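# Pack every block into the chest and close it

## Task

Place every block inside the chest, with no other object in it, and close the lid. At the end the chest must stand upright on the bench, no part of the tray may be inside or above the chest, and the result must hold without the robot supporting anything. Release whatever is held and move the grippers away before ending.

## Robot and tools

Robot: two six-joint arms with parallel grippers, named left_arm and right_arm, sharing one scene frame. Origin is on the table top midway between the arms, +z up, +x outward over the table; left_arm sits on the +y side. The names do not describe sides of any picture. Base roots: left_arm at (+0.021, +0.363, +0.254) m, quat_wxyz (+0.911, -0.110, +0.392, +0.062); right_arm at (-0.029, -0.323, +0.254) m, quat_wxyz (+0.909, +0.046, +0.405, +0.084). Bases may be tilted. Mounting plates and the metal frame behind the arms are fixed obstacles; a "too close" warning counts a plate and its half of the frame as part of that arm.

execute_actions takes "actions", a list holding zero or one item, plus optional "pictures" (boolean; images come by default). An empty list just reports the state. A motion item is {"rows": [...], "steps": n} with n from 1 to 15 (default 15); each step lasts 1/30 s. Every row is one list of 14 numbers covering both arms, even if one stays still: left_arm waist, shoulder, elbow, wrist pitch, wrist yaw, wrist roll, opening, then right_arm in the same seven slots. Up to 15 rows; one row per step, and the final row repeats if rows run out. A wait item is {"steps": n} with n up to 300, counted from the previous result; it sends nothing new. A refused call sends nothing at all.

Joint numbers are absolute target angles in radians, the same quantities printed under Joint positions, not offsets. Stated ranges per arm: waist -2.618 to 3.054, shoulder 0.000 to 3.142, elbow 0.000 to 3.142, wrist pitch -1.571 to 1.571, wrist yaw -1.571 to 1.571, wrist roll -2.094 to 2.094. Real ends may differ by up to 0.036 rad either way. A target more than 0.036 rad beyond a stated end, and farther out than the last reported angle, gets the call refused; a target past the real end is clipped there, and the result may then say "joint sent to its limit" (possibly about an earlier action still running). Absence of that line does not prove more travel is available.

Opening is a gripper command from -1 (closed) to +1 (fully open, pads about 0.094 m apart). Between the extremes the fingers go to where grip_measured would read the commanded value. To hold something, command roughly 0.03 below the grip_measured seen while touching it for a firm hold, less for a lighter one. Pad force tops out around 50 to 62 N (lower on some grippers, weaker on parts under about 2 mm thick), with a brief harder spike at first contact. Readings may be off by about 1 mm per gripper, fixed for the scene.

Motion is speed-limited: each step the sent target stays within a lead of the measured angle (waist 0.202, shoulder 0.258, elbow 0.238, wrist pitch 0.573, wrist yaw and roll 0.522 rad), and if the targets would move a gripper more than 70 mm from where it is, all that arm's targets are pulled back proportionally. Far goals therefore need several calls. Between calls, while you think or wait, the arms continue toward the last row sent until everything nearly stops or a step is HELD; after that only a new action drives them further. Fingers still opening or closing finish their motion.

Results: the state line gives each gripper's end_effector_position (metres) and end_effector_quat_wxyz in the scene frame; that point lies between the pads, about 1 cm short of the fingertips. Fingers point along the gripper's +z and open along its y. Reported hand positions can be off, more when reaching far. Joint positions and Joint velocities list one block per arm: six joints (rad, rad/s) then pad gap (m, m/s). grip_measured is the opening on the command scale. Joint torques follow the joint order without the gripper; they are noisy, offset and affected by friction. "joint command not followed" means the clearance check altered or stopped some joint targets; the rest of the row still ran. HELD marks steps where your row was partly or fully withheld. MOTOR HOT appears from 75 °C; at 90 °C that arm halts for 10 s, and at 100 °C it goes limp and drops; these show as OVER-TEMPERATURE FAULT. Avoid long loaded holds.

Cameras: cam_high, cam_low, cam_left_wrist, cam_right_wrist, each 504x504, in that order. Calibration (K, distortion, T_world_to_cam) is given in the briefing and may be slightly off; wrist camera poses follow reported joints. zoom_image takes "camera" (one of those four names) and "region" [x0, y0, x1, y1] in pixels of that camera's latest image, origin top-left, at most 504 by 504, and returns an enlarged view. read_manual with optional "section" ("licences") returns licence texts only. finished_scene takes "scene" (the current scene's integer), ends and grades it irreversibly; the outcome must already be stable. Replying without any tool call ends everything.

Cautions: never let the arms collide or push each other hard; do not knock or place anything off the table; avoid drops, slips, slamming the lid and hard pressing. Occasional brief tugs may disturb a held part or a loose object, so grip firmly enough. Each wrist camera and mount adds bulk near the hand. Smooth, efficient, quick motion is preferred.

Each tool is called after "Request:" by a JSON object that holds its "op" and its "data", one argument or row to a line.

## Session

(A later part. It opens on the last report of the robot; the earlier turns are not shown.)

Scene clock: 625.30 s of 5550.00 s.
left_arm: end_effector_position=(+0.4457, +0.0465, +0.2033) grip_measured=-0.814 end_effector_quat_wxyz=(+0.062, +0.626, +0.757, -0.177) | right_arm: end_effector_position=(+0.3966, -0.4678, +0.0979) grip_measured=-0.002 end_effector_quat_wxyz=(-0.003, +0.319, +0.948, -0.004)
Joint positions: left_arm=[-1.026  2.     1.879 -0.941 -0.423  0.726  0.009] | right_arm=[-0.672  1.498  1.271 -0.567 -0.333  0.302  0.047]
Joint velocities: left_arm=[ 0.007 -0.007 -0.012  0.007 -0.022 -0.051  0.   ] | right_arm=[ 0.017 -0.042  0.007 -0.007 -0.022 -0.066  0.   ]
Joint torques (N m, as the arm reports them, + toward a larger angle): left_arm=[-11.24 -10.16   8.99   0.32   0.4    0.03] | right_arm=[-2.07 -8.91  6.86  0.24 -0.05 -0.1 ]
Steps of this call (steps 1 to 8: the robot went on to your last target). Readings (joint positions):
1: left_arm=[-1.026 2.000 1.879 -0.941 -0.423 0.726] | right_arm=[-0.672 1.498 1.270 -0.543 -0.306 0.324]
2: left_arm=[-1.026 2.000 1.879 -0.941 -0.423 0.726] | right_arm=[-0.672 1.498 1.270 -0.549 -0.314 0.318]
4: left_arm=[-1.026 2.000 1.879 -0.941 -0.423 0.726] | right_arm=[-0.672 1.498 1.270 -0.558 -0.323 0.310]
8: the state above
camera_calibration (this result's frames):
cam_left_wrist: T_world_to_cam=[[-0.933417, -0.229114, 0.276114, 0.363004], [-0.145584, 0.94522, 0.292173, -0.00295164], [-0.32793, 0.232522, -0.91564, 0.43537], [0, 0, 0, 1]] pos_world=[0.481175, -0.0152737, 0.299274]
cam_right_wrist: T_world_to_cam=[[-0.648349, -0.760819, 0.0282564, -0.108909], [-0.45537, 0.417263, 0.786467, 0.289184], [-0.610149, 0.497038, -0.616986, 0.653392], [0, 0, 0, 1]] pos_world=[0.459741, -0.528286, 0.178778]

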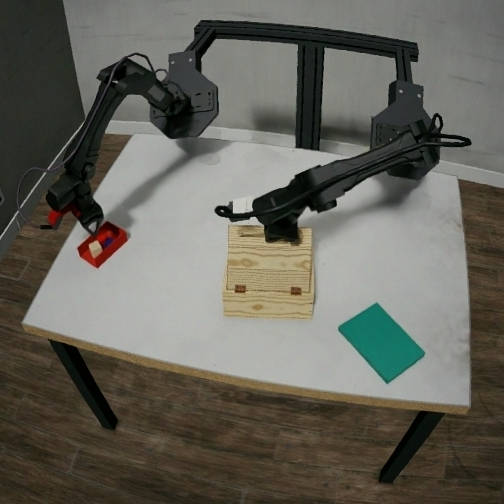

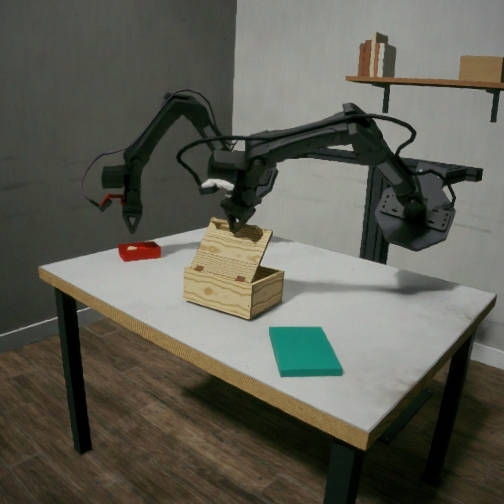

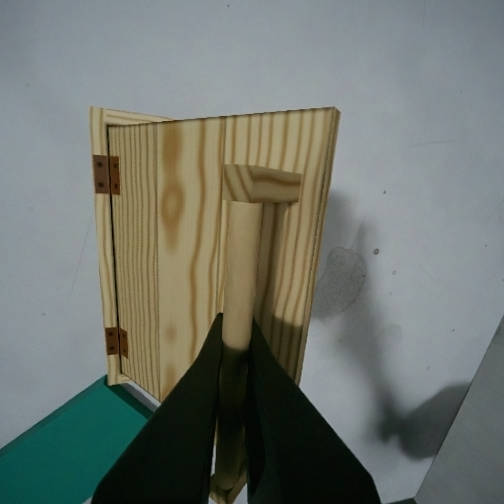

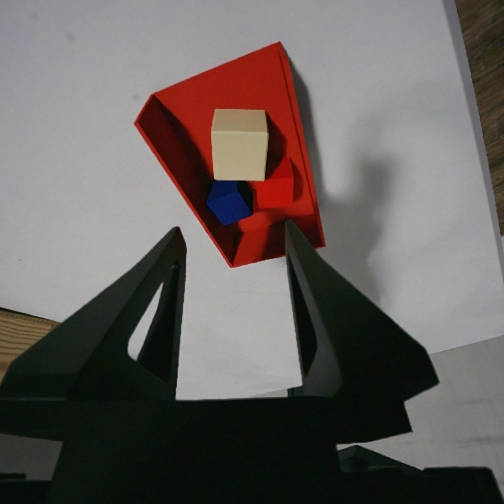

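Request:
{"op": "execute_actions", "data": {
  "actions": [
    {"rows":[[-1.058,2.0,1.915,-0.96,-0.41,0.73,-0.84,-0.668,1.505,1.29,-0.52,-0.32,0.34,-0.05],[-1.058,2.0,1.915,-0.96,-0.41,0.73,-0.84,-0.663,1.52,1.29,-0.5,-0.315,0.36,-0.05],[-1.058,2.0,1.915,-0.96,-0.41,0.73,-0.84,-0.658,1.54,1.29,-0.48,-0.31,0.37,-0.05],[-1.058,2.0,1.915,-0.96,-0.41,0.73,-0.84,-0.653,1.56,1.29,-0.46,-0.305,0.38,-0.05],[-1.058,2.0,1.915,-0.96,-0.41,0.73,-0.84,-0.647,1.58,1.29,-0.44,-0.3,0.39,-0.05],[-1.058,2.0,1.915,-0.96,-0.41,0.73,-0.84,-0.641,1.6,1.29,-0.42,-0.297,0.4,-0.05],[-1.058,2.0,1.915,-0.96,-0.41,0.73,-0.84,-0.635,1.615,1.295,-0.405,-0.295,0.4,-0.05],[-1.058,2.0,1.915,-0.96,-0.41,0.73,-0.84,-0.63,1.625,1.295,-0.4,-0.295,0.4,-0.05]]}
  ]
}}

Scene clock: 642.70 s of 5550.00 s.
left_arm: end_effector_position=(+0.4457, +0.0465, +0.2033) grip_measured=-0.814 end_effector_quat_wxyz=(+0.062, +0.626, +0.757, -0.177) | right_arm: end_effector_position=(+0.3909, -0.4694, +0.0448) grip_measured=-0.048 end_effector_quat_wxyz=(-0.013, +0.349, +0.937, -0.001)
Joint positions: left_arm=[-1.026  2.     1.879 -0.941 -0.423  0.726  0.009] | right_arm=[-0.632  1.645  1.271 -0.432 -0.311  0.388  0.045]
Joint velocities: left_arm=[-0.007 -0.007  0.017 -0.051 -0.066  0.081  0.001] | right_arm=[ 0.002  0.017  0.002  0.183  0.022  0.007 -0.001]
Joint torques (N m, as the arm reports them, + toward a larger angle): left_arm=[-11.24 -10.14   9.07   0.33   0.41   0.04] | right_arm=[ -2.29 -10.14   6.07   0.28   0.2    0.11]
Steps of this call (steps 1 to 30: the robot went on to your last target; steps 31 to 100: nothing new was sent; then 13.57 s passed at rest; steps 101 to 115: all 15 steps of this action). Readings (joint positions):
101: left_arm=[-1.026 2.000 1.879 -0.941 -0.423 0.726] | right_arm=[-0.672 1.498 1.271 -0.568 -0.338 0.302]
102: left_arm=[-1.026 2.000 1.879 -0.941 -0.423 0.726] | right_arm=[-0.671 1.500 1.271 -0.560 -0.337 0.312]
104: left_arm=[-1.026 2.000 1.879 -0.941 -0.423 0.726] | right_arm=[-0.667 1.516 1.271 -0.531 -0.331 0.332]
108: left_arm=[-1.026 2.000 1.879 -0.941 -0.423 0.726] | right_arm=[-0.646 1.592 1.271 -0.464 -0.319 0.367]
115: the state above
camera_calibration (this result's frames):
cam_left_wrist: T_world_to_cam=[[-0.933417, -0.229114, 0.276114, 0.363004], [-0.145584, 0.94522, 0.292173, -0.00295164], [-0.32793, 0.232522, -0.91564, 0.43537], [0, 0, 0, 1]] pos_world=[0.481175, -0.0152737, 0.299274]
cam_right_wrist: T_world_to_cam=[[-0.694113, -0.719186, 0.0312774, -0.0750098], [-0.415081, 0.435352, 0.79886, 0.32126], [-0.588145, 0.541516, -0.600704, 0.629465], [0, 0, 0, 1]] pos_world=[0.4515, -0.534673, 0.123826]

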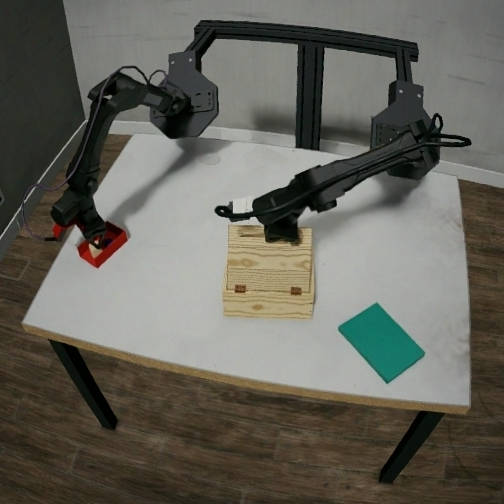

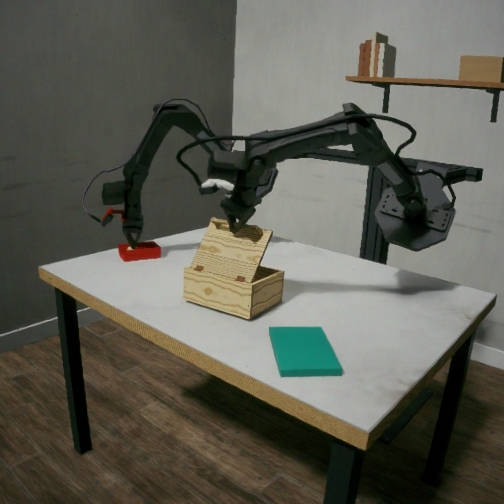

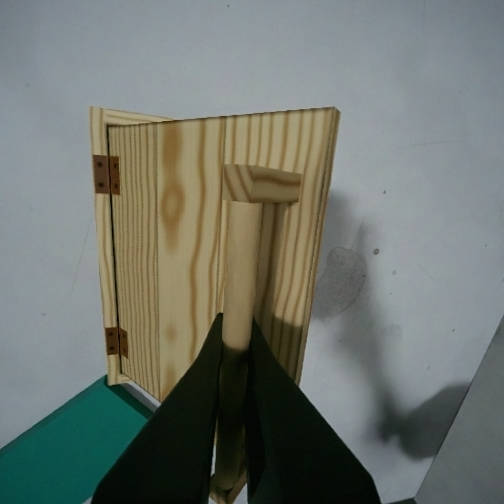

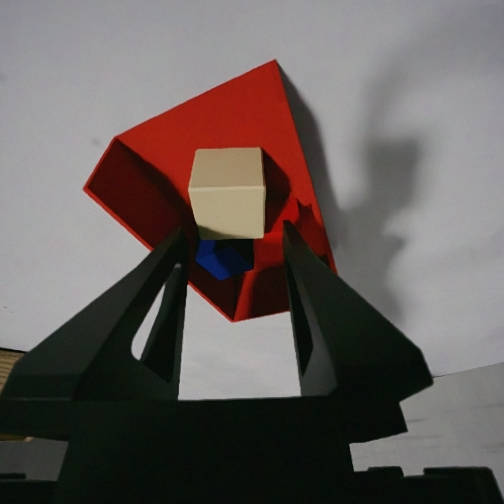

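Request:
{"op": "execute_actions", "data": {
  "actions": [
    {"rows":[[-1.058,2.0,1.915,-0.96,-0.41,0.73,-0.84,-0.618,1.63,1.3,-0.38,-0.29,0.41,-0.05],[-1.058,2.0,1.915,-0.96,-0.41,0.73,-0.84,-0.614,1.645,1.305,-0.37,-0.29,0.42,-0.05],[-1.058,2.0,1.915,-0.96,-0.41,0.73,-0.84,-0.611,1.66,1.305,-0.355,-0.287,0.42,-0.05],[-1.058,2.0,1.915,-0.96,-0.41,0.73,-0.84,-0.608,1.675,1.305,-0.34,-0.285,0.42,-0.05],[-1.058,2.0,1.915,-0.96,-0.41,0.73,-0.84,-0.605,1.69,1.305,-0.33,-0.285,0.42,-0.05],[-1.058,2.0,1.915,-0.96,-0.41,0.73,-0.84,-0.602,1.703,1.305,-0.325,-0.285,0.42,-0.05],[-1.058,2.0,1.915,-0.96,-0.41,0.73,-0.84,-0.602,1.703,1.305,-0.325,-0.285,0.42,-0.05],[-1.058,2.0,1.915,-0.96,-0.41,0.73,-0.84,-0.602,1.703,1.305,-0.325,-0.285,0.42,-0.05],[-1.058,2.0,1.915,-0.96,-0.41,0.73,-0.84,-0.602,1.703,1.305,-0.325,-0.285,0.42,-0.05],[-1.058,2.0,1.915,-0.96,-0.41,0.73,-0.84,-0.602,1.703,1.305,-0.325,-0.285,0.42,-0.12],[-1.058,2.0,1.915,-0.96,-0.41,0.73,-0.84,-0.602,1.703,1.305,-0.325,-0.285,0.42,-0.22],[-1.058,2.0,1.915,-0.96,-0.41,0.73,-0.84,-0.602,1.703,1.305,-0.325,-0.285,0.42,-0.29],[-1.058,2.0,1.915,-0.96,-0.41,0.73,-0.84,-0.602,1.703,1.305,-0.325,-0.285,0.42,-0.35]]}
  ],
  "pictures": false
}}

Request:
{"op": "execute_actions", "data": {
  "actions": [
    {"steps":3}
  ]
}}

Scene clock: 656.40 s of 5550.00 s.
left_arm: end_effector_position=(+0.4457, +0.0465, +0.2033) grip_measured=-0.814 end_effector_quat_wxyz=(+0.062, +0.626, +0.757, -0.177) | right_arm: end_effector_position=(+0.4009, -0.4710, +0.0248) grip_measured=-0.335 end_effector_quat_wxyz=(+0.006, +0.346, +0.938, -0.005)
Joint positions: left_arm=[-1.026  2.     1.879 -0.941 -0.423  0.726  0.009] | right_arm=[-0.606  1.701  1.284 -0.345 -0.283  0.413  0.031]
Joint velocities: left_arm=[-0.002 -0.002  0.017 -0.022 -0.037 -0.022 -0.   ] | right_arm=[ 0.007  0.007  0.002  0.022 -0.007 -0.022 -0.001]
Joint torques (N m, as the arm reports them, + toward a larger angle): left_arm=[-11.22 -10.15   9.03   0.33   0.41   0.04] | right_arm=[-2.23 -8.6   5.55  0.37 -0.06 -0.02]
Steps of this call (steps 1 to 30: the robot went on to your last target; steps 31 to 100: nothing new was sent; then 9.87 s passed at rest; steps 101 to 115: all 15 steps of this action). Readings (joint positions):
101: left_arm=[-1.026 2.000 1.879 -0.941 -0.423 0.726] | right_arm=[-0.631 1.645 1.271 -0.414 -0.308 0.395]
102: left_arm=[-1.026 2.000 1.879 -0.941 -0.423 0.726] | right_arm=[-0.628 1.645 1.271 -0.410 -0.306 0.399]
104: left_arm=[-1.026 2.000 1.879 -0.941 -0.423 0.726] | right_arm=[-0.621 1.650 1.275 -0.396 -0.304 0.404]
108: left_arm=[-1.026 2.000 1.879 -0.941 -0.423 0.726] | right_arm=[-0.614 1.667 1.284 -0.381 -0.281 0.411]
115: the state above

Scene clock: 656.50 s of 5550.00 s.
left_arm: end_effector_position=(+0.4457, +0.0465, +0.2033) grip_measured=-0.814 end_effector_quat_wxyz=(+0.062, +0.626, +0.757, -0.177) | right_arm: end_effector_position=(+0.4011, -0.4710, +0.0248) grip_measured=-0.335 end_effector_quat_wxyz=(+0.006, +0.346, +0.938, -0.005)
Joint positions: left_arm=[-1.026  2.     1.879 -0.941 -0.423  0.726  0.009] | right_arm=[-0.606  1.701  1.284 -0.343 -0.283  0.413  0.031]
Joint velocities: left_arm=[-0.007 -0.012 -0.002 -0.022 -0.022 -0.022 -0.   ] | right_arm=[-0.007 -0.017 -0.012 -0.11   0.022  0.066  0.001]
Joint torques (N m, as the arm reports them, + toward a larger angle): left_arm=[-11.22 -10.17   9.04   0.34   0.4    0.04] | right_arm=[-2.21 -8.76  5.71  0.55  0.01  0.08]
Steps of this call (steps 1 to 3: the robot went on to your last target). Readings (joint positions):
1: left_arm=[-1.026 2.000 1.879 -0.941 -0.423 0.726] | right_arm=[-0.606 1.701 1.284 -0.344 -0.283 0.413]
2: left_arm=[-1.026 2.000 1.879 -0.941 -0.423 0.726] | right_arm=[-0.606 1.701 1.284 -0.343 -0.283 0.413]
3: the state above
camera_calibration (this result's frames):
cam_left_wrist: T_world_to_cam=[[-0.933417, -0.229114, 0.276114, 0.363004], [-0.145584, 0.94522, 0.292173, -0.00295164], [-0.32793, 0.232522, -0.91564, 0.43537], [0, 0, 0, 1]] pos_world=[0.481175, -0.0152737, 0.299274]
cam_right_wrist: T_world_to_cam=[[-0.690846, -0.722632, 0.0231476, -0.0712484], [-0.443615, 0.448948, 0.775662, 0.360572], [-0.57091, 0.525594, -0.630724, 0.610728], [0, 0, 0, 1]] pos_world=[0.459404, -0.53436, 0.107168]

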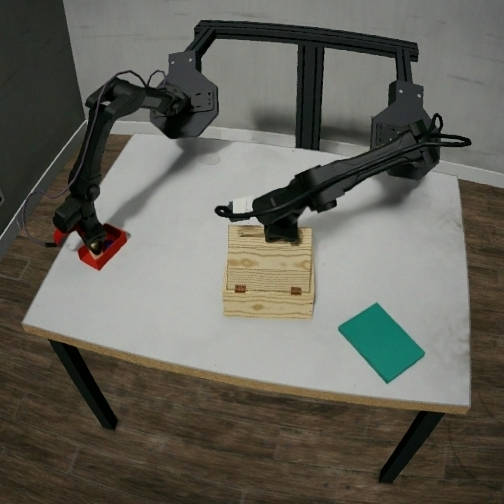

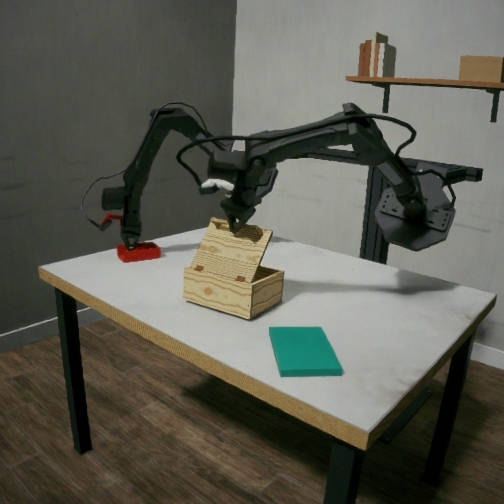

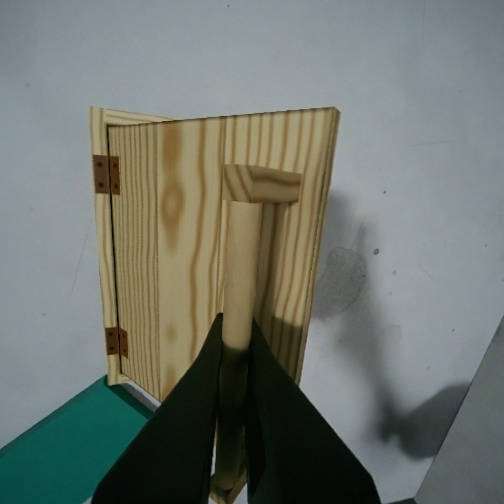

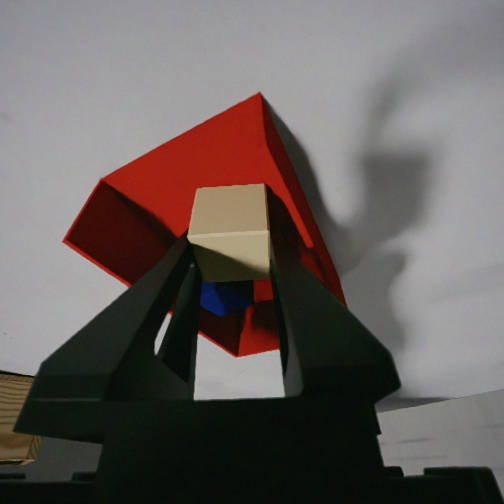

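Request:
{"op": "execute_actions", "data": {
  "actions": [
    {"rows":[[-1.058,2.0,1.915,-0.96,-0.41,0.73,-0.84,-0.61,1.67,1.29,-0.38,-0.29,0.42,-0.37],[-1.058,2.0,1.915,-0.96,-0.41,0.73,-0.84,-0.62,1.64,1.285,-0.42,-0.3,0.42,-0.37],[-1.058,2.0,1.915,-0.96,-0.41,0.73,-0.84,-0.63,1.6,1.28,-0.46,-0.31,0.42,-0.37],[-1.058,2.0,1.915,-0.96,-0.41,0.73,-0.84,-0.64,1.56,1.27,-0.49,-0.31,0.42,-0.37],[-1.058,2.0,1.915,-0.96,-0.41,0.73,-0.84,-0.64,1.52,1.25,-0.51,-0.31,0.42,-0.37],[-1.058,2.0,1.915,-0.96,-0.41,0.73,-0.84,-0.62,1.48,1.23,-0.52,-0.28,0.44,-0.37],[-1.058,2.0,1.915,-0.96,-0.41,0.73,-0.84,-0.58,1.44,1.2,-0.5,-0.24,0.48,-0.37],[-1.058,2.0,1.915,-0.96,-0.41,0.73,-0.84,-0.52,1.4,1.16,-0.46,-0.19,0.53,-0.37],[-1.058,2.0,1.915,-0.96,-0.41,0.73,-0.84,-0.45,1.36,1.11,-0.41,-0.13,0.59,-0.37],[-1.058,2.0,1.915,-0.96,-0.41,0.73,-0.84,-0.37,1.32,1.06,-0.35,-0.07,0.65,-0.37],[-1.058,2.0,1.915,-0.96,-0.41,0.73,-0.84,-0.29,1.28,1.0,-0.29,-0.01,0.71,-0.37],[-1.058,2.0,1.915,-0.96,-0.41,0.73,-0.84,-0.21,1.24,0.94,-0.23,0.05,0.77,-0.37],[-1.058,2.0,1.915,-0.96,-0.41,0.73,-0.84,-0.13,1.21,0.88,-0.17,0.11,0.83,-0.37],[-1.058,2.0,1.915,-0.96,-0.41,0.73,-0.84,-0.05,1.18,0.82,-0.11,0.18,0.89,-0.37],[-1.058,2.0,1.915,-0.96,-0.41,0.73,-0.84,0.03,1.16,0.76,-0.05,0.25,0.95,-0.37]]}
  ],
  "pictures": false
}}

Request:
{"op": "execute_actions", "data": {
  "actions": [
    {"rows":[[-1.058,2.0,1.915,-0.96,-0.41,0.73,-0.84,0.11,1.15,0.7,0.02,0.32,1.01,-0.37],[-1.058,2.0,1.915,-0.96,-0.41,0.73,-0.84,0.19,1.15,0.65,0.09,0.39,1.07,-0.37],[-1.058,2.0,1.915,-0.96,-0.41,0.73,-0.84,0.27,1.15,0.6,0.16,0.46,1.13,-0.37],[-1.058,2.0,1.915,-0.96,-0.41,0.73,-0.84,0.35,1.16,0.56,0.23,0.53,1.19,-0.37],[-1.058,2.0,1.915,-0.96,-0.41,0.73,-0.84,0.43,1.18,0.53,0.3,0.6,1.25,-0.37],[-1.058,2.0,1.915,-0.96,-0.41,0.73,-0.84,0.51,1.21,0.51,0.37,0.67,1.31,-0.37],[-1.058,2.0,1.915,-0.96,-0.41,0.73,-0.84,0.59,1.25,0.51,0.44,0.74,1.37,-0.37],[-1.058,2.0,1.915,-0.96,-0.41,0.73,-0.84,0.67,1.3,0.52,0.5,0.81,1.43,-0.37],[-1.058,2.0,1.915,-0.96,-0.41,0.73,-0.84,0.75,1.35,0.55,0.56,0.87,1.48,-0.37],[-1.058,2.0,1.915,-0.96,-0.41,0.73,-0.84,0.82,1.41,0.59,0.61,0.92,1.52,-0.37],[-1.058,2.0,1.915,-0.96,-0.41,0.73,-0.84,0.88,1.47,0.64,0.65,0.96,1.55,-0.37],[-1.058,2.0,1.915,-0.96,-0.41,0.73,-0.84,0.93,1.52,0.69,0.68,1.0,1.58,-0.37],[-1.058,2.0,1.915,-0.96,-0.41,0.73,-0.84,0.96,1.57,0.74,0.7,1.02,1.58,-0.37],[-1.058,2.0,1.915,-0.96,-0.41,0.73,-0.84,0.97,1.6,0.78,0.71,1.03,1.58,-0.37],[-1.058,2.0,1.915,-0.96,-0.41,0.73,-0.84,0.97,1.62,0.81,0.71,1.03,1.58,-0.37]]}
  ],
  "pictures": false
}}

Request:
{"op": "execute_actions", "data": {
  "actions": [
    {"steps":6}
  ],
  "pictures": false
}}

Request:
{"op": "execute_actions", "data": {
  "actions": [
    {"rows":[[-1.058,2.0,1.915,-0.96,-0.41,0.73,-0.84,0.94,1.64,0.84,0.72,0.98,1.58,-0.37],[-1.058,2.0,1.915,-0.96,-0.41,0.73,-0.84,0.91,1.665,0.865,0.725,0.95,1.58,-0.37],[-1.058,2.0,1.915,-0.96,-0.41,0.73,-0.84,0.88,1.695,0.89,0.73,0.915,1.58,-0.37],[-1.058,2.0,1.915,-0.96,-0.41,0.73,-0.84,0.85,1.725,0.92,0.73,0.88,1.58,-0.37],[-1.058,2.0,1.915,-0.96,-0.41,0.73,-0.84,0.823,1.75,0.95,0.72,0.85,1.58,-0.37],[-1.058,2.0,1.915,-0.96,-0.41,0.73,-0.84,0.8,1.78,0.98,0.7,0.825,1.58,-0.37],[-1.058,2.0,1.915,-0.96,-0.41,0.73,-0.84,0.78,1.805,1.01,0.68,0.8,1.58,-0.37],[-1.058,2.0,1.915,-0.96,-0.41,0.73,-0.84,0.76,1.83,1.045,0.65,0.78,1.58,-0.37],[-1.058,2.0,1.915,-0.96,-0.41,0.73,-0.84,0.74,1.855,1.085,0.62,0.76,1.58,-0.37],[-1.058,2.0,1.915,-0.96,-0.41,0.73,-0.84,0.72,1.88,1.125,0.59,0.74,1.58,-0.37],[-1.058,2.0,1.915,-0.96,-0.41,0.73,-0.84,0.7,1.9,1.16,0.56,0.73,1.58,-0.37],[-1.058,2.0,1.915,-0.96,-0.41,0.73,-0.84,0.685,1.92,1.19,0.53,0.72,1.58,-0.37]]}
  ],
  "pictures": false
}}

Request:
{"op": "execute_actions", "data": {
  "actions": [
    {"steps":7}
  ]
}}

Scene clock: 700.20 s of 5550.00 s.
left_arm: end_effector_position=(+0.4457, +0.0465, +0.2033) grip_measured=-0.814 end_effector_quat_wxyz=(+0.062, +0.626, +0.757, -0.177) | right_arm: end_effector_position=(+0.3965, -0.3022, +0.1104) grip_measured=-0.345 end_effector_quat_wxyz=(+0.085, +0.344, +0.933, +0.059)
Joint positions: left_arm=[-1.026  2.     1.879 -0.941 -0.423  0.726  0.009] | right_arm=[-0.127  1.206  0.891 -0.217  0.011  0.729  0.031]
Joint velocities: left_arm=[-0.012 -0.017  0.012 -0.081 -0.081 -0.007 -0.   ] | right_arm=[ 2.181 -0.759 -1.775  1.326  1.414  1.502 -0.   ]
Joint torques (N m, as the arm reports them, + toward a larger angle): left_arm=[-11.23 -10.16   9.05   0.33   0.4    0.02] | right_arm=[-0.68 -6.76  3.46  0.28  0.18  0.05]
Steps of this call (steps 1 to 15: the robot went on to your last target; steps 16 to 90: nothing new was sent; then 40.20 s passed at rest; steps 91 to 105: all 15 steps of this action). Readings (joint positions):
91: left_arm=[-1.026 2.000 1.879 -0.941 -0.423 0.726] | right_arm=[-0.606 1.700 1.284 -0.346 -0.283 0.413]
92: left_arm=[-1.026 2.000 1.879 -0.941 -0.423 0.726] | right_arm=[-0.606 1.696 1.284 -0.355 -0.285 0.413]
94: left_arm=[-1.026 2.000 1.879 -0.941 -0.423 0.726] | right_arm=[-0.608 1.667 1.279 -0.397 -0.292 0.413]
98: left_arm=[-1.026 2.000 1.879 -0.941 -0.423 0.726] | right_arm=[-0.597 1.506 1.215 -0.454 -0.264 0.446]
105: the state above

Scene clock: 700.70 s of 5550.00 s.
left_arm: end_effector_position=(+0.4457, +0.0465, +0.2033) grip_measured=-0.814 end_effector_quat_wxyz=(+0.062, +0.626, +0.757, -0.177) | right_arm: end_effector_position=(+0.3090, -0.0309, +0.1491) grip_measured=-0.345 end_effector_quat_wxyz=(+0.156, +0.518, +0.810, +0.226)
Joint positions: left_arm=[-1.026  2.     1.879 -0.941 -0.423  0.726  0.009] | right_arm=[0.902 1.566 0.707 0.535 0.86  1.471 0.031]
Joint velocities: left_arm=[-0.012  0.007 -0.002 -0.037 -0.022 -0.037  0.001] | right_arm=[ 1.15   1.16   1.355  1.018  0.857  0.696 -0.001]
Joint torques (N m, as the arm reports them, + toward a larger angle): left_arm=[-11.28 -10.18   9.05   0.33   0.42   0.03] | right_arm=[ 4.55 -6.21  5.25  1.21  0.31  0.02]
Steps of this call (steps 1 to 15: all 15 steps of this action). Readings (joint positions):
1: left_arm=[-1.026 2.000 1.879 -0.941 -0.423 0.726] | right_arm=[-0.049 1.183 0.828 -0.168 0.066 0.782]
2: left_arm=[-1.026 2.000 1.879 -0.941 -0.423 0.726] | right_arm=[0.028 1.170 0.767 -0.117 0.124 0.836]
4: left_arm=[-1.026 2.000 1.879 -0.941 -0.423 0.726] | right_arm=[0.179 1.167 0.652 -0.011 0.246 0.948]
8: left_arm=[-1.026 2.000 1.879 -0.941 -0.423 0.726] | right_arm=[0.476 1.235 0.516 0.202 0.510 1.182]
15: the state above

Scene clock: 700.90 s of 5550.00 s.
left_arm: end_effector_position=(+0.4457, +0.0465, +0.2033) grip_measured=-0.814 end_effector_quat_wxyz=(+0.062, +0.626, +0.757, -0.177) | right_arm: end_effector_position=(+0.3362, -0.0057, +0.1785) grip_measured=-0.345 end_effector_quat_wxyz=(+0.181, +0.594, +0.735, +0.273)
Joint positions: left_arm=[-1.026  2.     1.879 -0.941 -0.423  0.726  0.009] | right_arm=[0.965 1.623 0.798 0.67  0.964 1.55  0.031]
Joint velocities: left_arm=[ 0.012  0.027 -0.012  0.051  0.066  0.022 -0.002] | right_arm=[ 0.002 -0.007 -0.002  0.242  0.33   0.139  0.   ]
Joint torques (N m, as the arm reports them, + toward a larger angle): left_arm=[-11.25 -10.14   9.04   0.34   0.39   0.03] | right_arm=[ 5.77 -5.5   4.95  1.12  0.    0.01]
Steps of this call (steps 1 to 6: the robot went on to your last target). Readings (joint positions):
1: left_arm=[-1.026 2.000 1.879 -0.941 -0.423 0.726] | right_arm=[0.934 1.599 0.748 0.569 0.884 1.492]
2: left_arm=[-1.026 2.000 1.879 -0.941 -0.423 0.726] | right_arm=[0.954 1.618 0.776 0.598 0.901 1.509]
4: left_arm=[-1.026 2.000 1.879 -0.941 -0.423 0.726] | right_arm=[0.966 1.623 0.796 0.642 0.933 1.534]
6: the state above

Scene clock: 701.40 s of 5550.00 s.
left_arm: end_effector_position=(+0.4457, +0.0465, +0.2033) grip_measured=-0.814 end_effector_quat_wxyz=(+0.062, +0.626, +0.757, -0.177) | right_arm: end_effector_position=(+0.4190, -0.0029, +0.0729) grip_measured=-0.345 end_effector_quat_wxyz=(+0.189, +0.625, +0.719, +0.237)
Joint positions: left_arm=[-1.026  2.     1.879 -0.941 -0.423  0.726  0.009] | right_arm=[0.675 1.923 1.164 0.588 0.756 1.578 0.031]
Joint velocities: left_arm=[ 0.002  0.002  0.007 -0.007  0.037 -0.037  0.   ] | right_arm=[-0.173  0.046  0.09  -0.388 -0.212 -0.007  0.   ]
Joint torques (N m, as the arm reports them, + toward a larger angle): left_arm=[-11.28 -10.19   9.04   0.33   0.39   0.04] | right_arm=[ 8.04 -8.18  5.31  1.03 -0.08 -0.01]
Steps of this call (steps 1 to 15: all 15 steps of this action). Readings (joint positions):
1: left_arm=[-1.026 2.000 1.879 -0.941 -0.423 0.726] | right_arm=[0.962 1.625 0.799 0.677 0.967 1.556]
2: left_arm=[-1.026 2.000 1.879 -0.941 -0.423 0.726] | right_arm=[0.953 1.632 0.808 0.683 0.966 1.561]
4: left_arm=[-1.026 2.000 1.879 -0.941 -0.423 0.726] | right_arm=[0.909 1.668 0.850 0.697 0.945 1.567]
8: left_arm=[-1.026 2.000 1.879 -0.941 -0.423 0.726] | right_arm=[0.793 1.781 0.974 0.697 0.869 1.574]
15: the state above

Scene clock: 701.63 s of 5550.00 s.
left_arm: end_effector_position=(+0.4457, +0.0465, +0.2033) grip_measured=-0.814 end_effector_quat_wxyz=(+0.062, +0.626, +0.757, -0.177) | right_arm: end_effector_position=(+0.4134, -0.0005, +0.0679) grip_measured=-0.345 end_effector_quat_wxyz=(+0.176, +0.617, +0.732, +0.232)
Joint positions: left_arm=[-1.026  2.     1.879 -0.941 -0.423  0.726  0.009] | right_arm=[0.671 1.923 1.165 0.552 0.73  1.578 0.031]
Joint velocities: left_arm=[-0.002  0.007  0.012  0.066  0.007  0.037 -0.   ] | right_arm=[ 0.012 -0.002 -0.002  0.037 -0.11   0.007  0.   ]
Joint torques (N m, as the arm reports them, + toward a larger angle): left_arm=[-11.26 -10.18   9.03   0.33   0.4    0.03] | right_arm=[ 7.64 -8.1   5.61  0.96 -0.05  0.01]
Steps of this call (steps 1 to 7: the robot went on to your last target). Readings (joint positions):
1: left_arm=[-1.026 2.000 1.879 -0.941 -0.423 0.726] | right_arm=[0.672 1.923 1.165 0.579 0.750 1.578]
2: left_arm=[-1.026 2.000 1.879 -0.941 -0.423 0.726] | right_arm=[0.671 1.923 1.165 0.571 0.746 1.578]
4: left_arm=[-1.026 2.000 1.879 -0.941 -0.423 0.726] | right_arm=[0.671 1.923 1.165 0.561 0.737 1.578]
7: the state above
camera_calibration (this result's frames):
cam_left_wrist: T_world_to_cam=[[-0.933417, -0.229114, 0.276114, 0.363004], [-0.145584, 0.94522, 0.292173, -0.00295164], [-0.32793, 0.232522, -0.91564, 0.43537], [0, 0, 0, 1]] pos_world=[0.481175, -0.0152737, 0.299274]
cam_right_wrist: T_world_to_cam=[[-0.839467, -0.0792787, -0.537597, 0.376127], [-0.495679, 0.517159, 0.697746, 0.148209], [0.222707, 0.85221, -0.473435, 0.0590403], [0, 0, 0, 1]] pos_world=[0.376061, -0.0971435, 0.126744]

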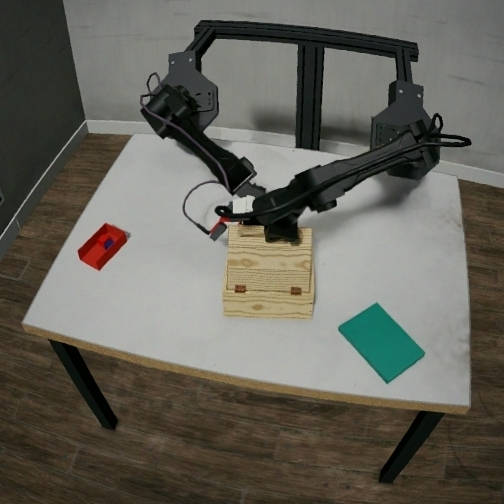

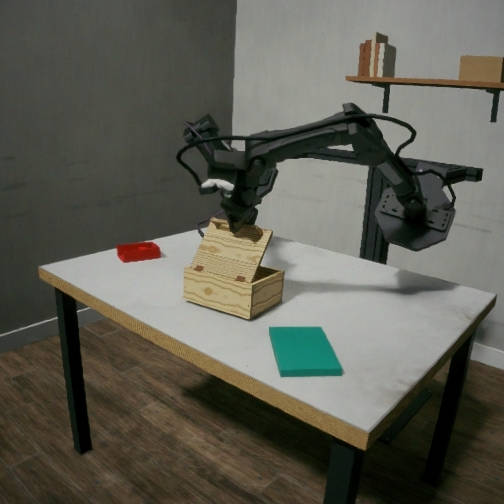

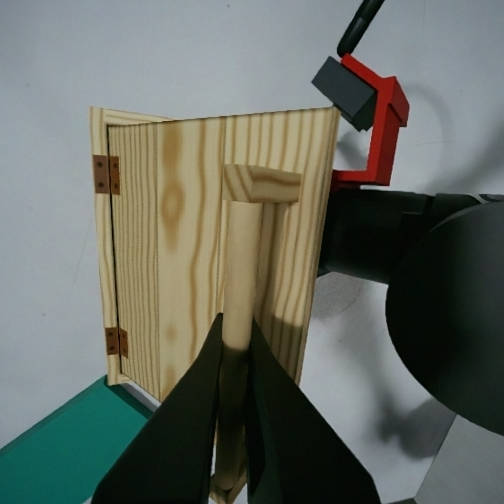

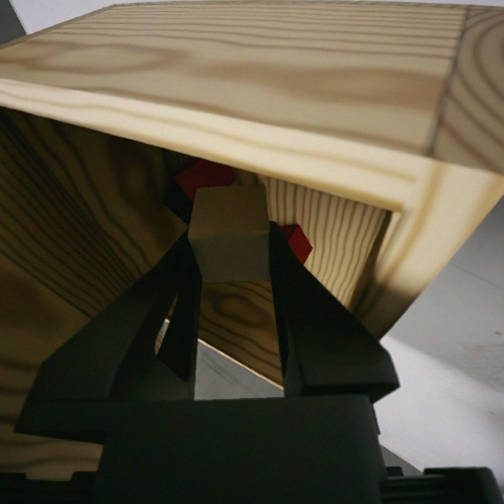

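Request:
{"op": "execute_actions", "data": {
  "actions": [
    {"rows":[[-1.058,2.0,1.915,-0.96,-0.41,0.73,-0.84,0.685,1.92,1.18,0.54,0.72,1.58,-0.3],[-1.058,2.0,1.915,-0.96,-0.41,0.73,-0.84,0.69,1.91,1.17,0.55,0.73,1.58,-0.23],[-1.058,2.0,1.915,-0.96,-0.41,0.73,-0.84,0.705,1.895,1.155,0.58,0.76,1.58,-0.23],[-1.058,2.0,1.915,-0.96,-0.41,0.73,-0.84,0.725,1.87,1.125,0.62,0.8,1.58,-0.23],[-1.058,2.0,1.915,-0.96,-0.41,0.73,-0.84,0.75,1.84,1.085,0.65,0.83,1.58,-0.25],[-1.058,2.0,1.915,-0.96,-0.41,0.73,-0.84,0.775,1.81,1.04,0.68,0.855,1.58,-0.32],[-1.058,2.0,1.915,-0.96,-0.41,0.73,-0.84,0.8,1.78,0.995,0.7,0.88,1.58,-0.42],[-1.058,2.0,1.915,-0.96,-0.41,0.73,-0.84,0.825,1.745,0.955,0.71,0.9,1.58,-0.5],[-1.058,2.0,1.915,-0.96,-0.41,0.73,-0.84,0.85,1.71,0.905,0.71,0.92,1.58,-0.5],[-1.058,2.0,1.915,-0.96,-0.41,0.73,-0.84,0.87,1.66,0.85,0.71,0.93,1.58,-0.5],[-1.058,2.0,1.915,-0.96,-0.41,0.73,-0.84,0.88,1.6,0.79,0.7,0.92,1.58,-0.5],[-1.058,2.0,1.915,-0.96,-0.41,0.73,-0.84,0.88,1.54,0.73,0.66,0.9,1.58,-0.5],[-1.058,2.0,1.915,-0.96,-0.41,0.73,-0.84,0.86,1.48,0.67,0.61,0.87,1.58,-0.5]],"steps":13}
  ]
}}

Request:
{"op": "execute_actions", "data": {
  "actions": [
    {"rows":[[-1.058,2.0,1.915,-0.96,-0.41,0.73,-0.84,0.83,1.42,0.62,0.55,0.82,1.59,-0.5],[-1.058,2.0,1.915,-0.96,-0.41,0.73,-0.84,0.79,1.36,0.58,0.49,0.77,1.6,-0.5],[-1.058,2.0,1.915,-0.96,-0.41,0.73,-0.84,0.74,1.3,0.55,0.43,0.71,1.61,-0.5],[-1.058,2.0,1.915,-0.96,-0.41,0.73,-0.84,0.68,1.25,0.54,0.37,0.65,1.62,-0.45],[-1.058,2.0,1.915,-0.96,-0.41,0.73,-0.84,0.61,1.21,0.54,0.31,0.59,1.63,-0.4],[-1.058,2.0,1.915,-0.96,-0.41,0.73,-0.84,0.54,1.18,0.56,0.25,0.53,1.64,-0.35],[-1.058,2.0,1.915,-0.96,-0.41,0.73,-0.84,0.47,1.16,0.59,0.19,0.47,1.65,-0.3],[-1.058,2.0,1.915,-0.96,-0.41,0.73,-0.84,0.4,1.15,0.62,0.13,0.41,1.66,-0.25],[-1.058,2.0,1.915,-0.96,-0.41,0.73,-0.84,0.33,1.15,0.65,0.07,0.35,1.67,-0.2],[-1.058,2.0,1.915,-0.96,-0.41,0.73,-0.84,0.26,1.15,0.68,0.01,0.29,1.68,-0.15],[-1.058,2.0,1.915,-0.96,-0.41,0.73,-0.84,0.19,1.15,0.71,-0.05,0.23,1.69,-0.1],[-1.058,2.0,1.915,-0.96,-0.41,0.73,-0.84,0.12,1.16,0.74,-0.11,0.17,1.7,-0.1],[-1.058,2.0,1.915,-0.96,-0.41,0.73,-0.84,0.05,1.17,0.77,-0.16,0.11,1.7,-0.1],[-1.058,2.0,1.915,-0.96,-0.41,0.73,-0.84,-0.02,1.19,0.8,-0.21,0.05,1.7,-0.1],[-1.058,2.0,1.915,-0.96,-0.41,0.73,-0.84,-0.09,1.21,0.83,-0.26,-0.01,1.7,-0.1]]}
  ],
  "pictures": false
}}

Request:
{"op": "execute_actions", "data": {
  "actions": [
    {"rows":[[-1.058,2.0,1.915,-0.96,-0.41,0.73,-0.84,-0.16,1.23,0.86,-0.3,-0.07,1.7,-0.1],[-1.058,2.0,1.915,-0.96,-0.41,0.73,-0.84,-0.23,1.25,0.89,-0.34,-0.13,1.7,-0.1],[-1.058,2.0,1.915,-0.96,-0.41,0.73,-0.84,-0.3,1.27,0.92,-0.37,-0.19,1.7,-0.1],[-1.058,2.0,1.915,-0.96,-0.41,0.73,-0.84,-0.37,1.3,0.95,-0.4,-0.24,1.7,-0.1],[-1.058,2.0,1.915,-0.96,-0.41,0.73,-0.84,-0.44,1.32,0.98,-0.42,-0.28,1.7,-0.1],[-1.058,2.0,1.915,-0.96,-0.41,0.73,-0.84,-0.51,1.35,1.01,-0.435,-0.32,1.7,-0.1],[-1.058,2.0,1.915,-0.96,-0.41,0.73,-0.84,-0.57,1.37,1.04,-0.435,-0.34,1.7,-0.1],[-1.058,2.0,1.915,-0.96,-0.41,0.73,-0.84,-0.62,1.39,1.06,-0.435,-0.345,1.7,-0.1],[-1.058,2.0,1.915,-0.96,-0.41,0.73,-0.84,-0.655,1.405,1.075,-0.435,-0.345,1.7,-0.1],[-1.058,2.0,1.915,-0.96,-0.41,0.73,-0.84,-0.67,1.41,1.08,-0.435,-0.345,1.7,-0.1]]}
  ],
  "pictures": false
}}

Request:
{"op": "execute_actions", "data": {
  "actions": [
    {"steps":8}
  ]
}}

Scene clock: 745.13 s of 5550.00 s.
left_arm: end_effector_position=(+0.4457, +0.0465, +0.2033) grip_measured=-0.814 end_effector_quat_wxyz=(+0.062, +0.626, +0.757, -0.177) | right_arm: end_effector_position=(+0.3513, -0.0200, +0.1611) grip_measured=-0.498 end_effector_quat_wxyz=(+0.165, +0.606, +0.727, +0.278)
Joint positions: left_arm=[-1.026  2.     1.879 -0.941 -0.423  0.726  0.009] | right_arm=[0.871 1.599 0.783 0.66  0.851 1.579 0.024]
Joint velocities: left_arm=[-0.002  0.002  0.012 -0.037  0.022 -0.051 -0.001] | right_arm=[ 0.178 -1.722 -1.678 -0.242 -0.051 -0.051 -0.   ]
Joint torques (N m, as the arm reports them, + toward a larger angle): left_arm=[-11.23 -10.14   9.06   0.32   0.39   0.03] | right_arm=[ 2.61 -6.37  2.87  0.96  0.25 -0.01]
Steps of this call (steps 1 to 30: the robot went on to your last target; steps 31 to 100: nothing new was sent; then 39.73 s passed at rest; steps 101 to 113: all 13 steps of this action). Readings (joint positions):
101: left_arm=[-1.026 2.000 1.879 -0.941 -0.423 0.726] | right_arm=[0.671 1.923 1.165 0.544 0.723 1.578]
102: left_arm=[-1.026 2.000 1.879 -0.941 -0.423 0.726] | right_arm=[0.671 1.923 1.165 0.544 0.723 1.579]
104: left_arm=[-1.026 2.000 1.879 -0.941 -0.423 0.726] | right_arm=[0.677 1.920 1.160 0.559 0.736 1.579]
108: left_arm=[-1.026 2.000 1.879 -0.941 -0.423 0.726] | right_arm=[0.748 1.828 1.037 0.628 0.805 1.579]
113: the state above
camera_calibration (this result's frames):
cam_left_wrist: T_world_to_cam=[[-0.933417, -0.229114, 0.276114, 0.363004], [-0.145584, 0.94522, 0.292173, -0.00295164], [-0.32793, 0.232522, -0.91564, 0.43537], [0, 0, 0, 1]] pos_world=[0.481175, -0.0152737, 0.299274]
cam_right_wrist: T_world_to_cam=[[-0.810348, -0.0604741, -0.58282, 0.369946], [-0.544489, 0.445214, 0.710856, 0.0760292], [0.216491, 0.89338, -0.393706, 0.123698], [0, 0, 0, 1]] pos_world=[0.314402, -0.121987, 0.210267]

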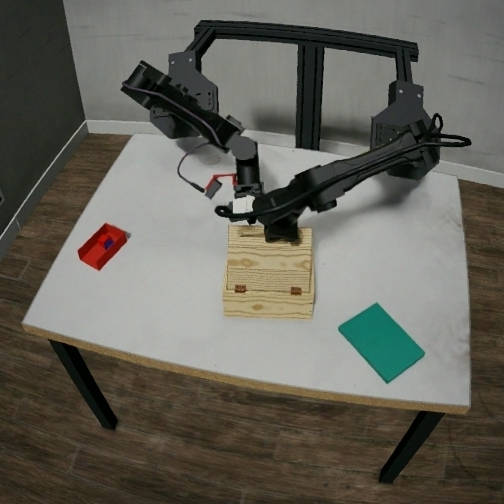

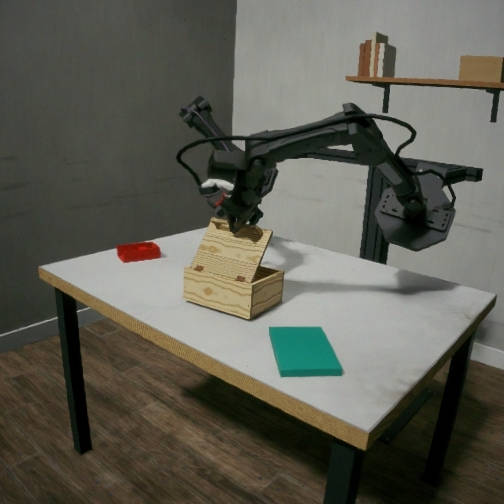

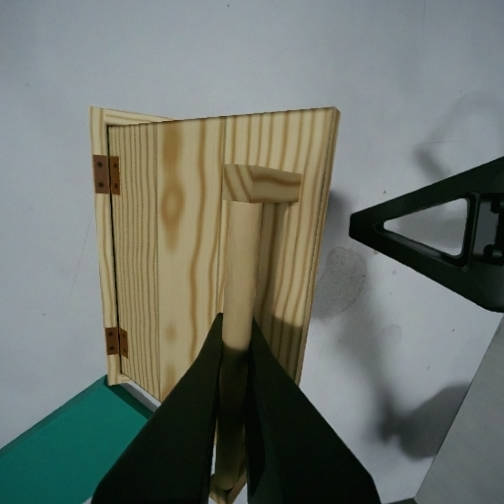

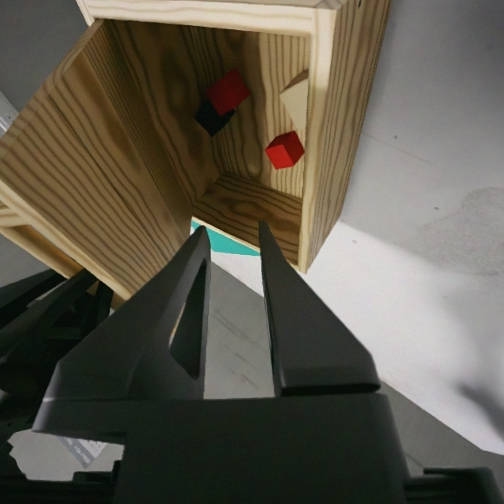

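Scene clock: 745.63 s of 5550.00 s.
left_arm: end_effector_position=(+0.4457, +0.0465, +0.2033) grip_measured=-0.814 end_effector_quat_wxyz=(+0.062, +0.626, +0.757, -0.177) | right_arm: end_effector_position=(+0.3907, -0.2794, +0.1094) grip_measured=-0.102 end_effector_quat_wxyz=(+0.114, +0.710, +0.687, +0.102)
Joint positions: left_arm=[-1.026  2.     1.879 -0.941 -0.423  0.726  0.009] | right_arm=[ 0.03   1.179  0.762 -0.019  0.229  1.677  0.042]
Joint velocities: left_arm=[ 0.002 -0.012 -0.012  0.051 -0.037 -0.051 -0.   ] | right_arm=[-1.946  0.256  0.926 -1.414 -1.722  0.183  0.001]
Joint torques (N m, as the arm reports them, + toward a larger angle): left_arm=[-11.26 -10.18   9.05   0.33   0.41   0.03] | right_arm=[ 0.72 -5.38  5.6   0.63  0.06  0.  ]
Steps of this call (steps 1 to 15: all 15 steps of this action). Readings (joint positions):
1: left_arm=[-1.026 2.000 1.879 -0.941 -0.423 0.726] | right_arm=[0.870 1.537 0.726 0.645 0.843 1.581]
2: left_arm=[-1.026 2.000 1.879 -0.941 -0.423 0.726] | right_arm=[0.853 1.474 0.673 0.620 0.828 1.584]
4: left_arm=[-1.026 2.000 1.879 -0.941 -0.423 0.726] | right_arm=[0.776 1.353 0.591 0.547 0.775 1.595]
8: left_arm=[-1.026 2.000 1.879 -0.941 -0.423 0.726] | right_arm=[0.512 1.196 0.567 0.351 0.613 1.624]
15: the state above

Scene clock: 746.13 s of 5550.00 s.
left_arm: end_effector_position=(+0.4457, +0.0465, +0.2033) grip_measured=-0.814 end_effector_quat_wxyz=(+0.062, +0.626, +0.757, -0.177) | right_arm: end_effector_position=(+0.3632, -0.4635, +0.0893) grip_measured=-0.102 end_effector_quat_wxyz=(+0.023, +0.848, +0.529, -0.004)
Joint positions: left_arm=[-1.026  2.     1.879 -0.941 -0.423  0.726  0.009] | right_arm=[-0.669  1.415  1.054 -0.393 -0.303  1.693  0.042]
Joint velocities: left_arm=[-0.002 -0.012 -0.012 -0.081 -0.095 -0.037 -0.001] | right_arm=[ 0.007  0.002 -0.002 -0.154 -0.286  0.051 -0.   ]
Joint torques (N m, as the arm reports them, + toward a larger angle): left_arm=[-11.27 -10.19   9.08   0.32   0.4    0.03] | right_arm=[-2.07 -7.81  6.43  0.17  0.03  0.09]
Steps of this call (steps 1 to 15: all 15 steps of this action). Readings (joint positions):
1: left_arm=[-1.026 2.000 1.879 -0.941 -0.423 0.726] | right_arm=[-0.040 1.191 0.794 -0.067 0.171 1.681]
2: left_arm=[-1.026 2.000 1.879 -0.941 -0.423 0.726] | right_arm=[-0.109 1.209 0.826 -0.113 0.112 1.684]
4: left_arm=[-1.026 2.000 1.879 -0.941 -0.423 0.726] | right_arm=[-0.247 1.251 0.887 -0.197 -0.005 1.688]
8: left_arm=[-1.026 2.000 1.879 -0.941 -0.423 0.726] | right_arm=[-0.514 1.357 0.997 -0.322 -0.194 1.692]
15: the state above

Scene clock: 746.40 s of 5550.00 s.
left_arm: end_effector_position=(+0.4457, +0.0465, +0.2033) grip_measured=-0.814 end_effector_quat_wxyz=(+0.062, +0.626, +0.757, -0.177) | right_arm: end_effector_position=(+0.3605, -0.4560, +0.0891) grip_measured=-0.102 end_effector_quat_wxyz=(+0.005, +0.850, +0.526, +0.003)
Joint positions: left_arm=[-1.026  2.     1.879 -0.941 -0.423  0.726  0.009] | right_arm=[-0.669  1.415  1.054 -0.414 -0.338  1.694  0.042]
Joint velocities: left_arm=[ 0.007  0.012  0.002  0.051 -0.022  0.007 -0.001] | right_arm=[ 0.007  0.012  0.002  0.022 -0.11   0.037  0.001]
Joint torques (N m, as the arm reports them, + toward a larger angle): left_arm=[-11.26 -10.19   9.01   0.33   0.41   0.03] | right_arm=[-1.95 -7.64  6.41  0.15 -0.02  0.04]
Steps of this call (steps 1 to 8: the robot went on to your last target). Readings (joint positions):
1: left_arm=[-1.026 2.000 1.879 -0.941 -0.423 0.726] | right_arm=[-0.669 1.415 1.054 -0.398 -0.311 1.694]
2: left_arm=[-1.026 2.000 1.879 -0.941 -0.423 0.726] | right_arm=[-0.669 1.415 1.054 -0.402 -0.318 1.694]
4: left_arm=[-1.026 2.000 1.879 -0.941 -0.423 0.726] | right_arm=[-0.669 1.415 1.054 -0.408 -0.328 1.694]
8: the state above
camera_calibration (this result's frames):
cam_left_wrist: T_world_to_cam=[[-0.933417, -0.229114, 0.276114, 0.363004], [-0.145584, 0.94522, 0.292173, -0.00295164], [-0.32793, 0.232522, -0.91564, 0.43537], [0, 0, 0, 1]] pos_world=[0.481175, -0.0152737, 0.299274]
cam_right_wrist: T_world_to_cam=[[-0.868464, 0.495692, 0.00771925, 0.531061], [0.311844, 0.534121, 0.785791, 0.0515531], [0.385388, 0.684839, -0.618443, 0.346938], [0, 0, 0, 1]] pos_world=[0.311426, -0.528375, 0.169952]

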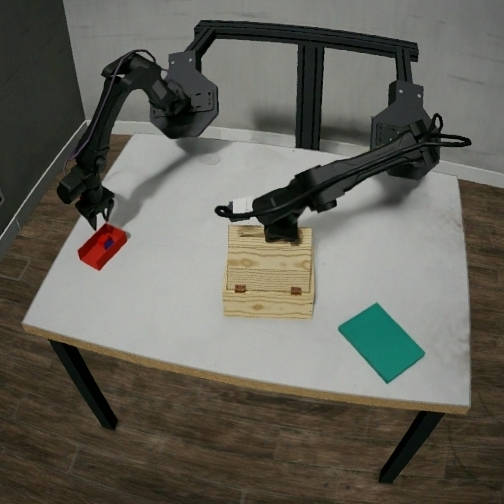

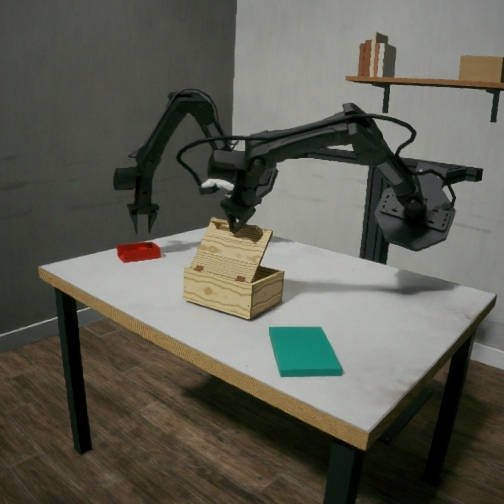

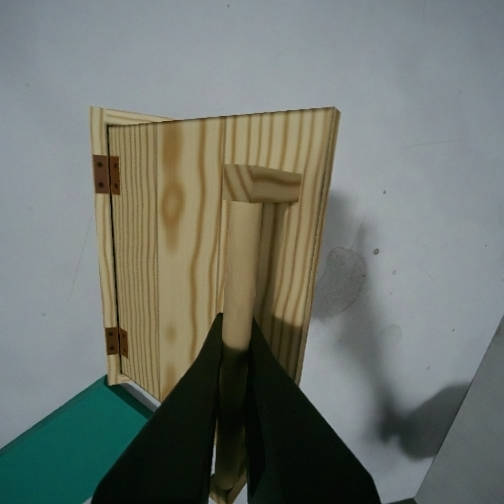

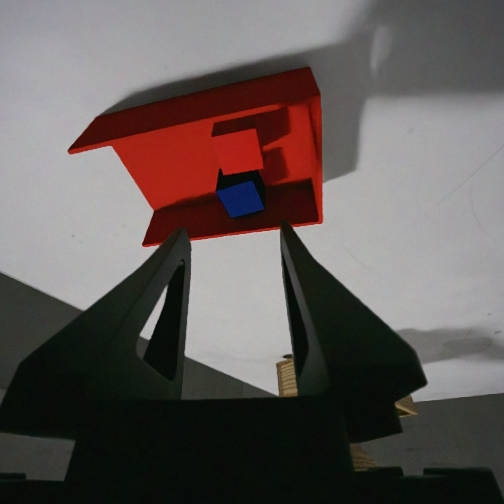

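Request:
{"op": "execute_actions", "data": {
  "actions": [
    {"rows":[[-1.058,2.0,1.915,-0.96,-0.41,0.73,-0.84,-0.665,1.425,1.08,-0.39,-0.325,1.66,-0.1],[-1.058,2.0,1.915,-0.96,-0.41,0.73,-0.84,-0.66,1.445,1.08,-0.37,-0.32,1.63,-0.1],[-1.058,2.0,1.915,-0.96,-0.41,0.73,-0.84,-0.655,1.465,1.08,-0.35,-0.315,1.6,-0.1],[-1.058,2.0,1.915,-0.96,-0.41,0.73,-0.84,-0.65,1.485,1.08,-0.33,-0.31,1.58,-0.1],[-1.058,2.0,1.915,-0.96,-0.41,0.73,-0.84,-0.643,1.505,1.085,-0.31,-0.305,1.58,-0.1],[-1.058,2.0,1.915,-0.96,-0.41,0.73,-0.84,-0.636,1.525,1.085,-0.29,-0.3,1.58,-0.1],[-1.058,2.0,1.915,-0.96,-0.41,0.73,-0.84,-0.63,1.543,1.085,-0.27,-0.297,1.58,-0.1]]}
  ]
}}

Scene clock: 762.20 s of 5550.00 s.
left_arm: end_effector_position=(+0.4457, +0.0465, +0.2033) grip_measured=-0.814 end_effector_quat_wxyz=(+0.062, +0.626, +0.757, -0.177) | right_arm: end_effector_position=(+0.3589, -0.4576, +0.0457) grip_measured=-0.102 end_effector_quat_wxyz=(-0.002, +0.816, +0.578, +0.002)
Joint positions: left_arm=[-1.026  2.     1.879 -0.941 -0.423  0.726  0.009] | right_arm=[-0.633  1.556  1.066 -0.29  -0.319  1.592  0.042]
Joint velocities: left_arm=[-0.007 -0.012 -0.012  0.022  0.007 -0.007 -0.   ] | right_arm=[-0.007 -0.012 -0.002  0.183  0.007 -0.022  0.001]
Joint torques (N m, as the arm reports them, + toward a larger angle): left_arm=[-11.23 -10.17   9.05   0.32   0.41   0.03] | right_arm=[-2.05 -8.59  5.24  0.32  0.14 -0.02]
Steps of this call (steps 1 to 30: the robot went on to your last target; steps 31 to 100: nothing new was sent; then 11.97 s passed at rest; steps 101 to 115: all 15 steps of this action). Readings (joint positions):
101: left_arm=[-1.026 2.000 1.879 -0.941 -0.423 0.726] | right_arm=[-0.669 1.415 1.054 -0.415 -0.344 1.689]
102: left_arm=[-1.026 2.000 1.879 -0.941 -0.423 0.726] | right_arm=[-0.669 1.418 1.054 -0.410 -0.344 1.680]
104: left_arm=[-1.026 2.000 1.879 -0.941 -0.423 0.726] | right_arm=[-0.665 1.438 1.057 -0.387 -0.339 1.652]
108: left_arm=[-1.026 2.000 1.879 -0.941 -0.423 0.726] | right_arm=[-0.642 1.519 1.066 -0.322 -0.326 1.613]
115: the state above
camera_calibration (this result's frames):
cam_left_wrist: T_world_to_cam=[[-0.933417, -0.229114, 0.276114, 0.363004], [-0.145584, 0.94522, 0.292173, -0.00295164], [-0.32793, 0.232522, -0.91564, 0.43537], [0, 0, 0, 1]] pos_world=[0.481175, -0.0152737, 0.299274]
cam_right_wrist: T_world_to_cam=[[-0.923104, 0.383992, 0.0207332, 0.498633], [0.251196, 0.561289, 0.788578, 0.121108], [0.29117, 0.733147, -0.614585, 0.377524], [0, 0, 0, 1]] pos_world=[0.319944, -0.536229, 0.126179]

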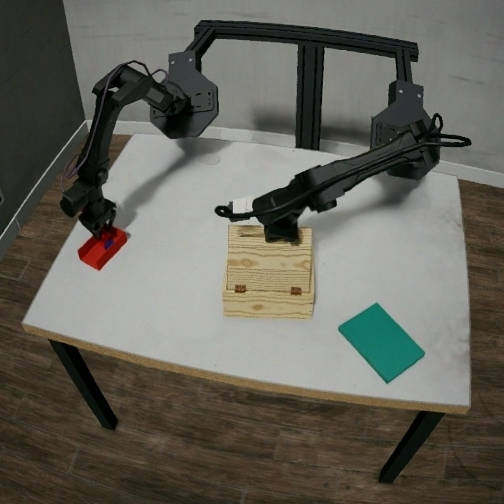

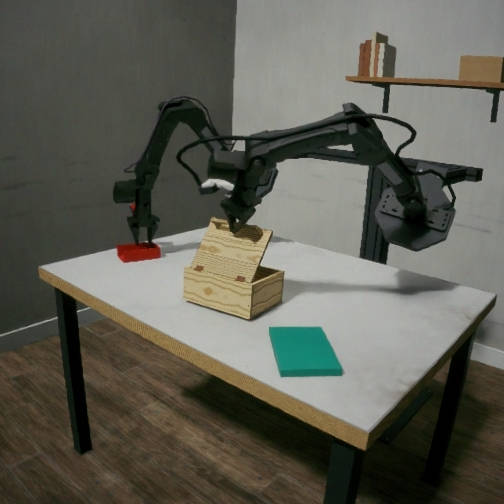

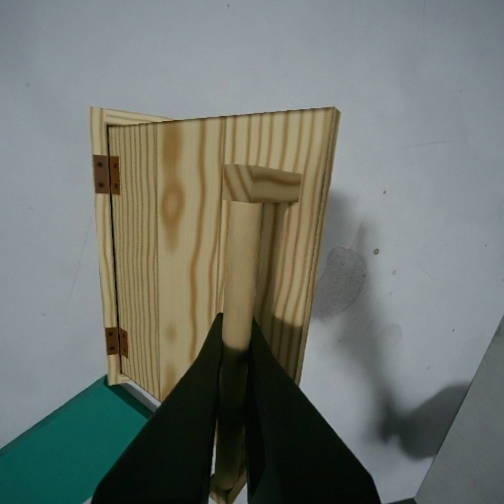

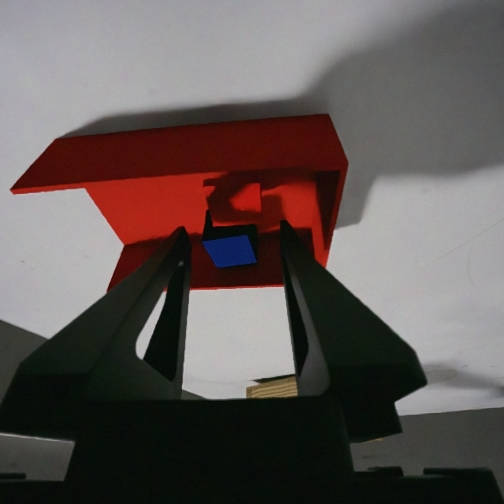

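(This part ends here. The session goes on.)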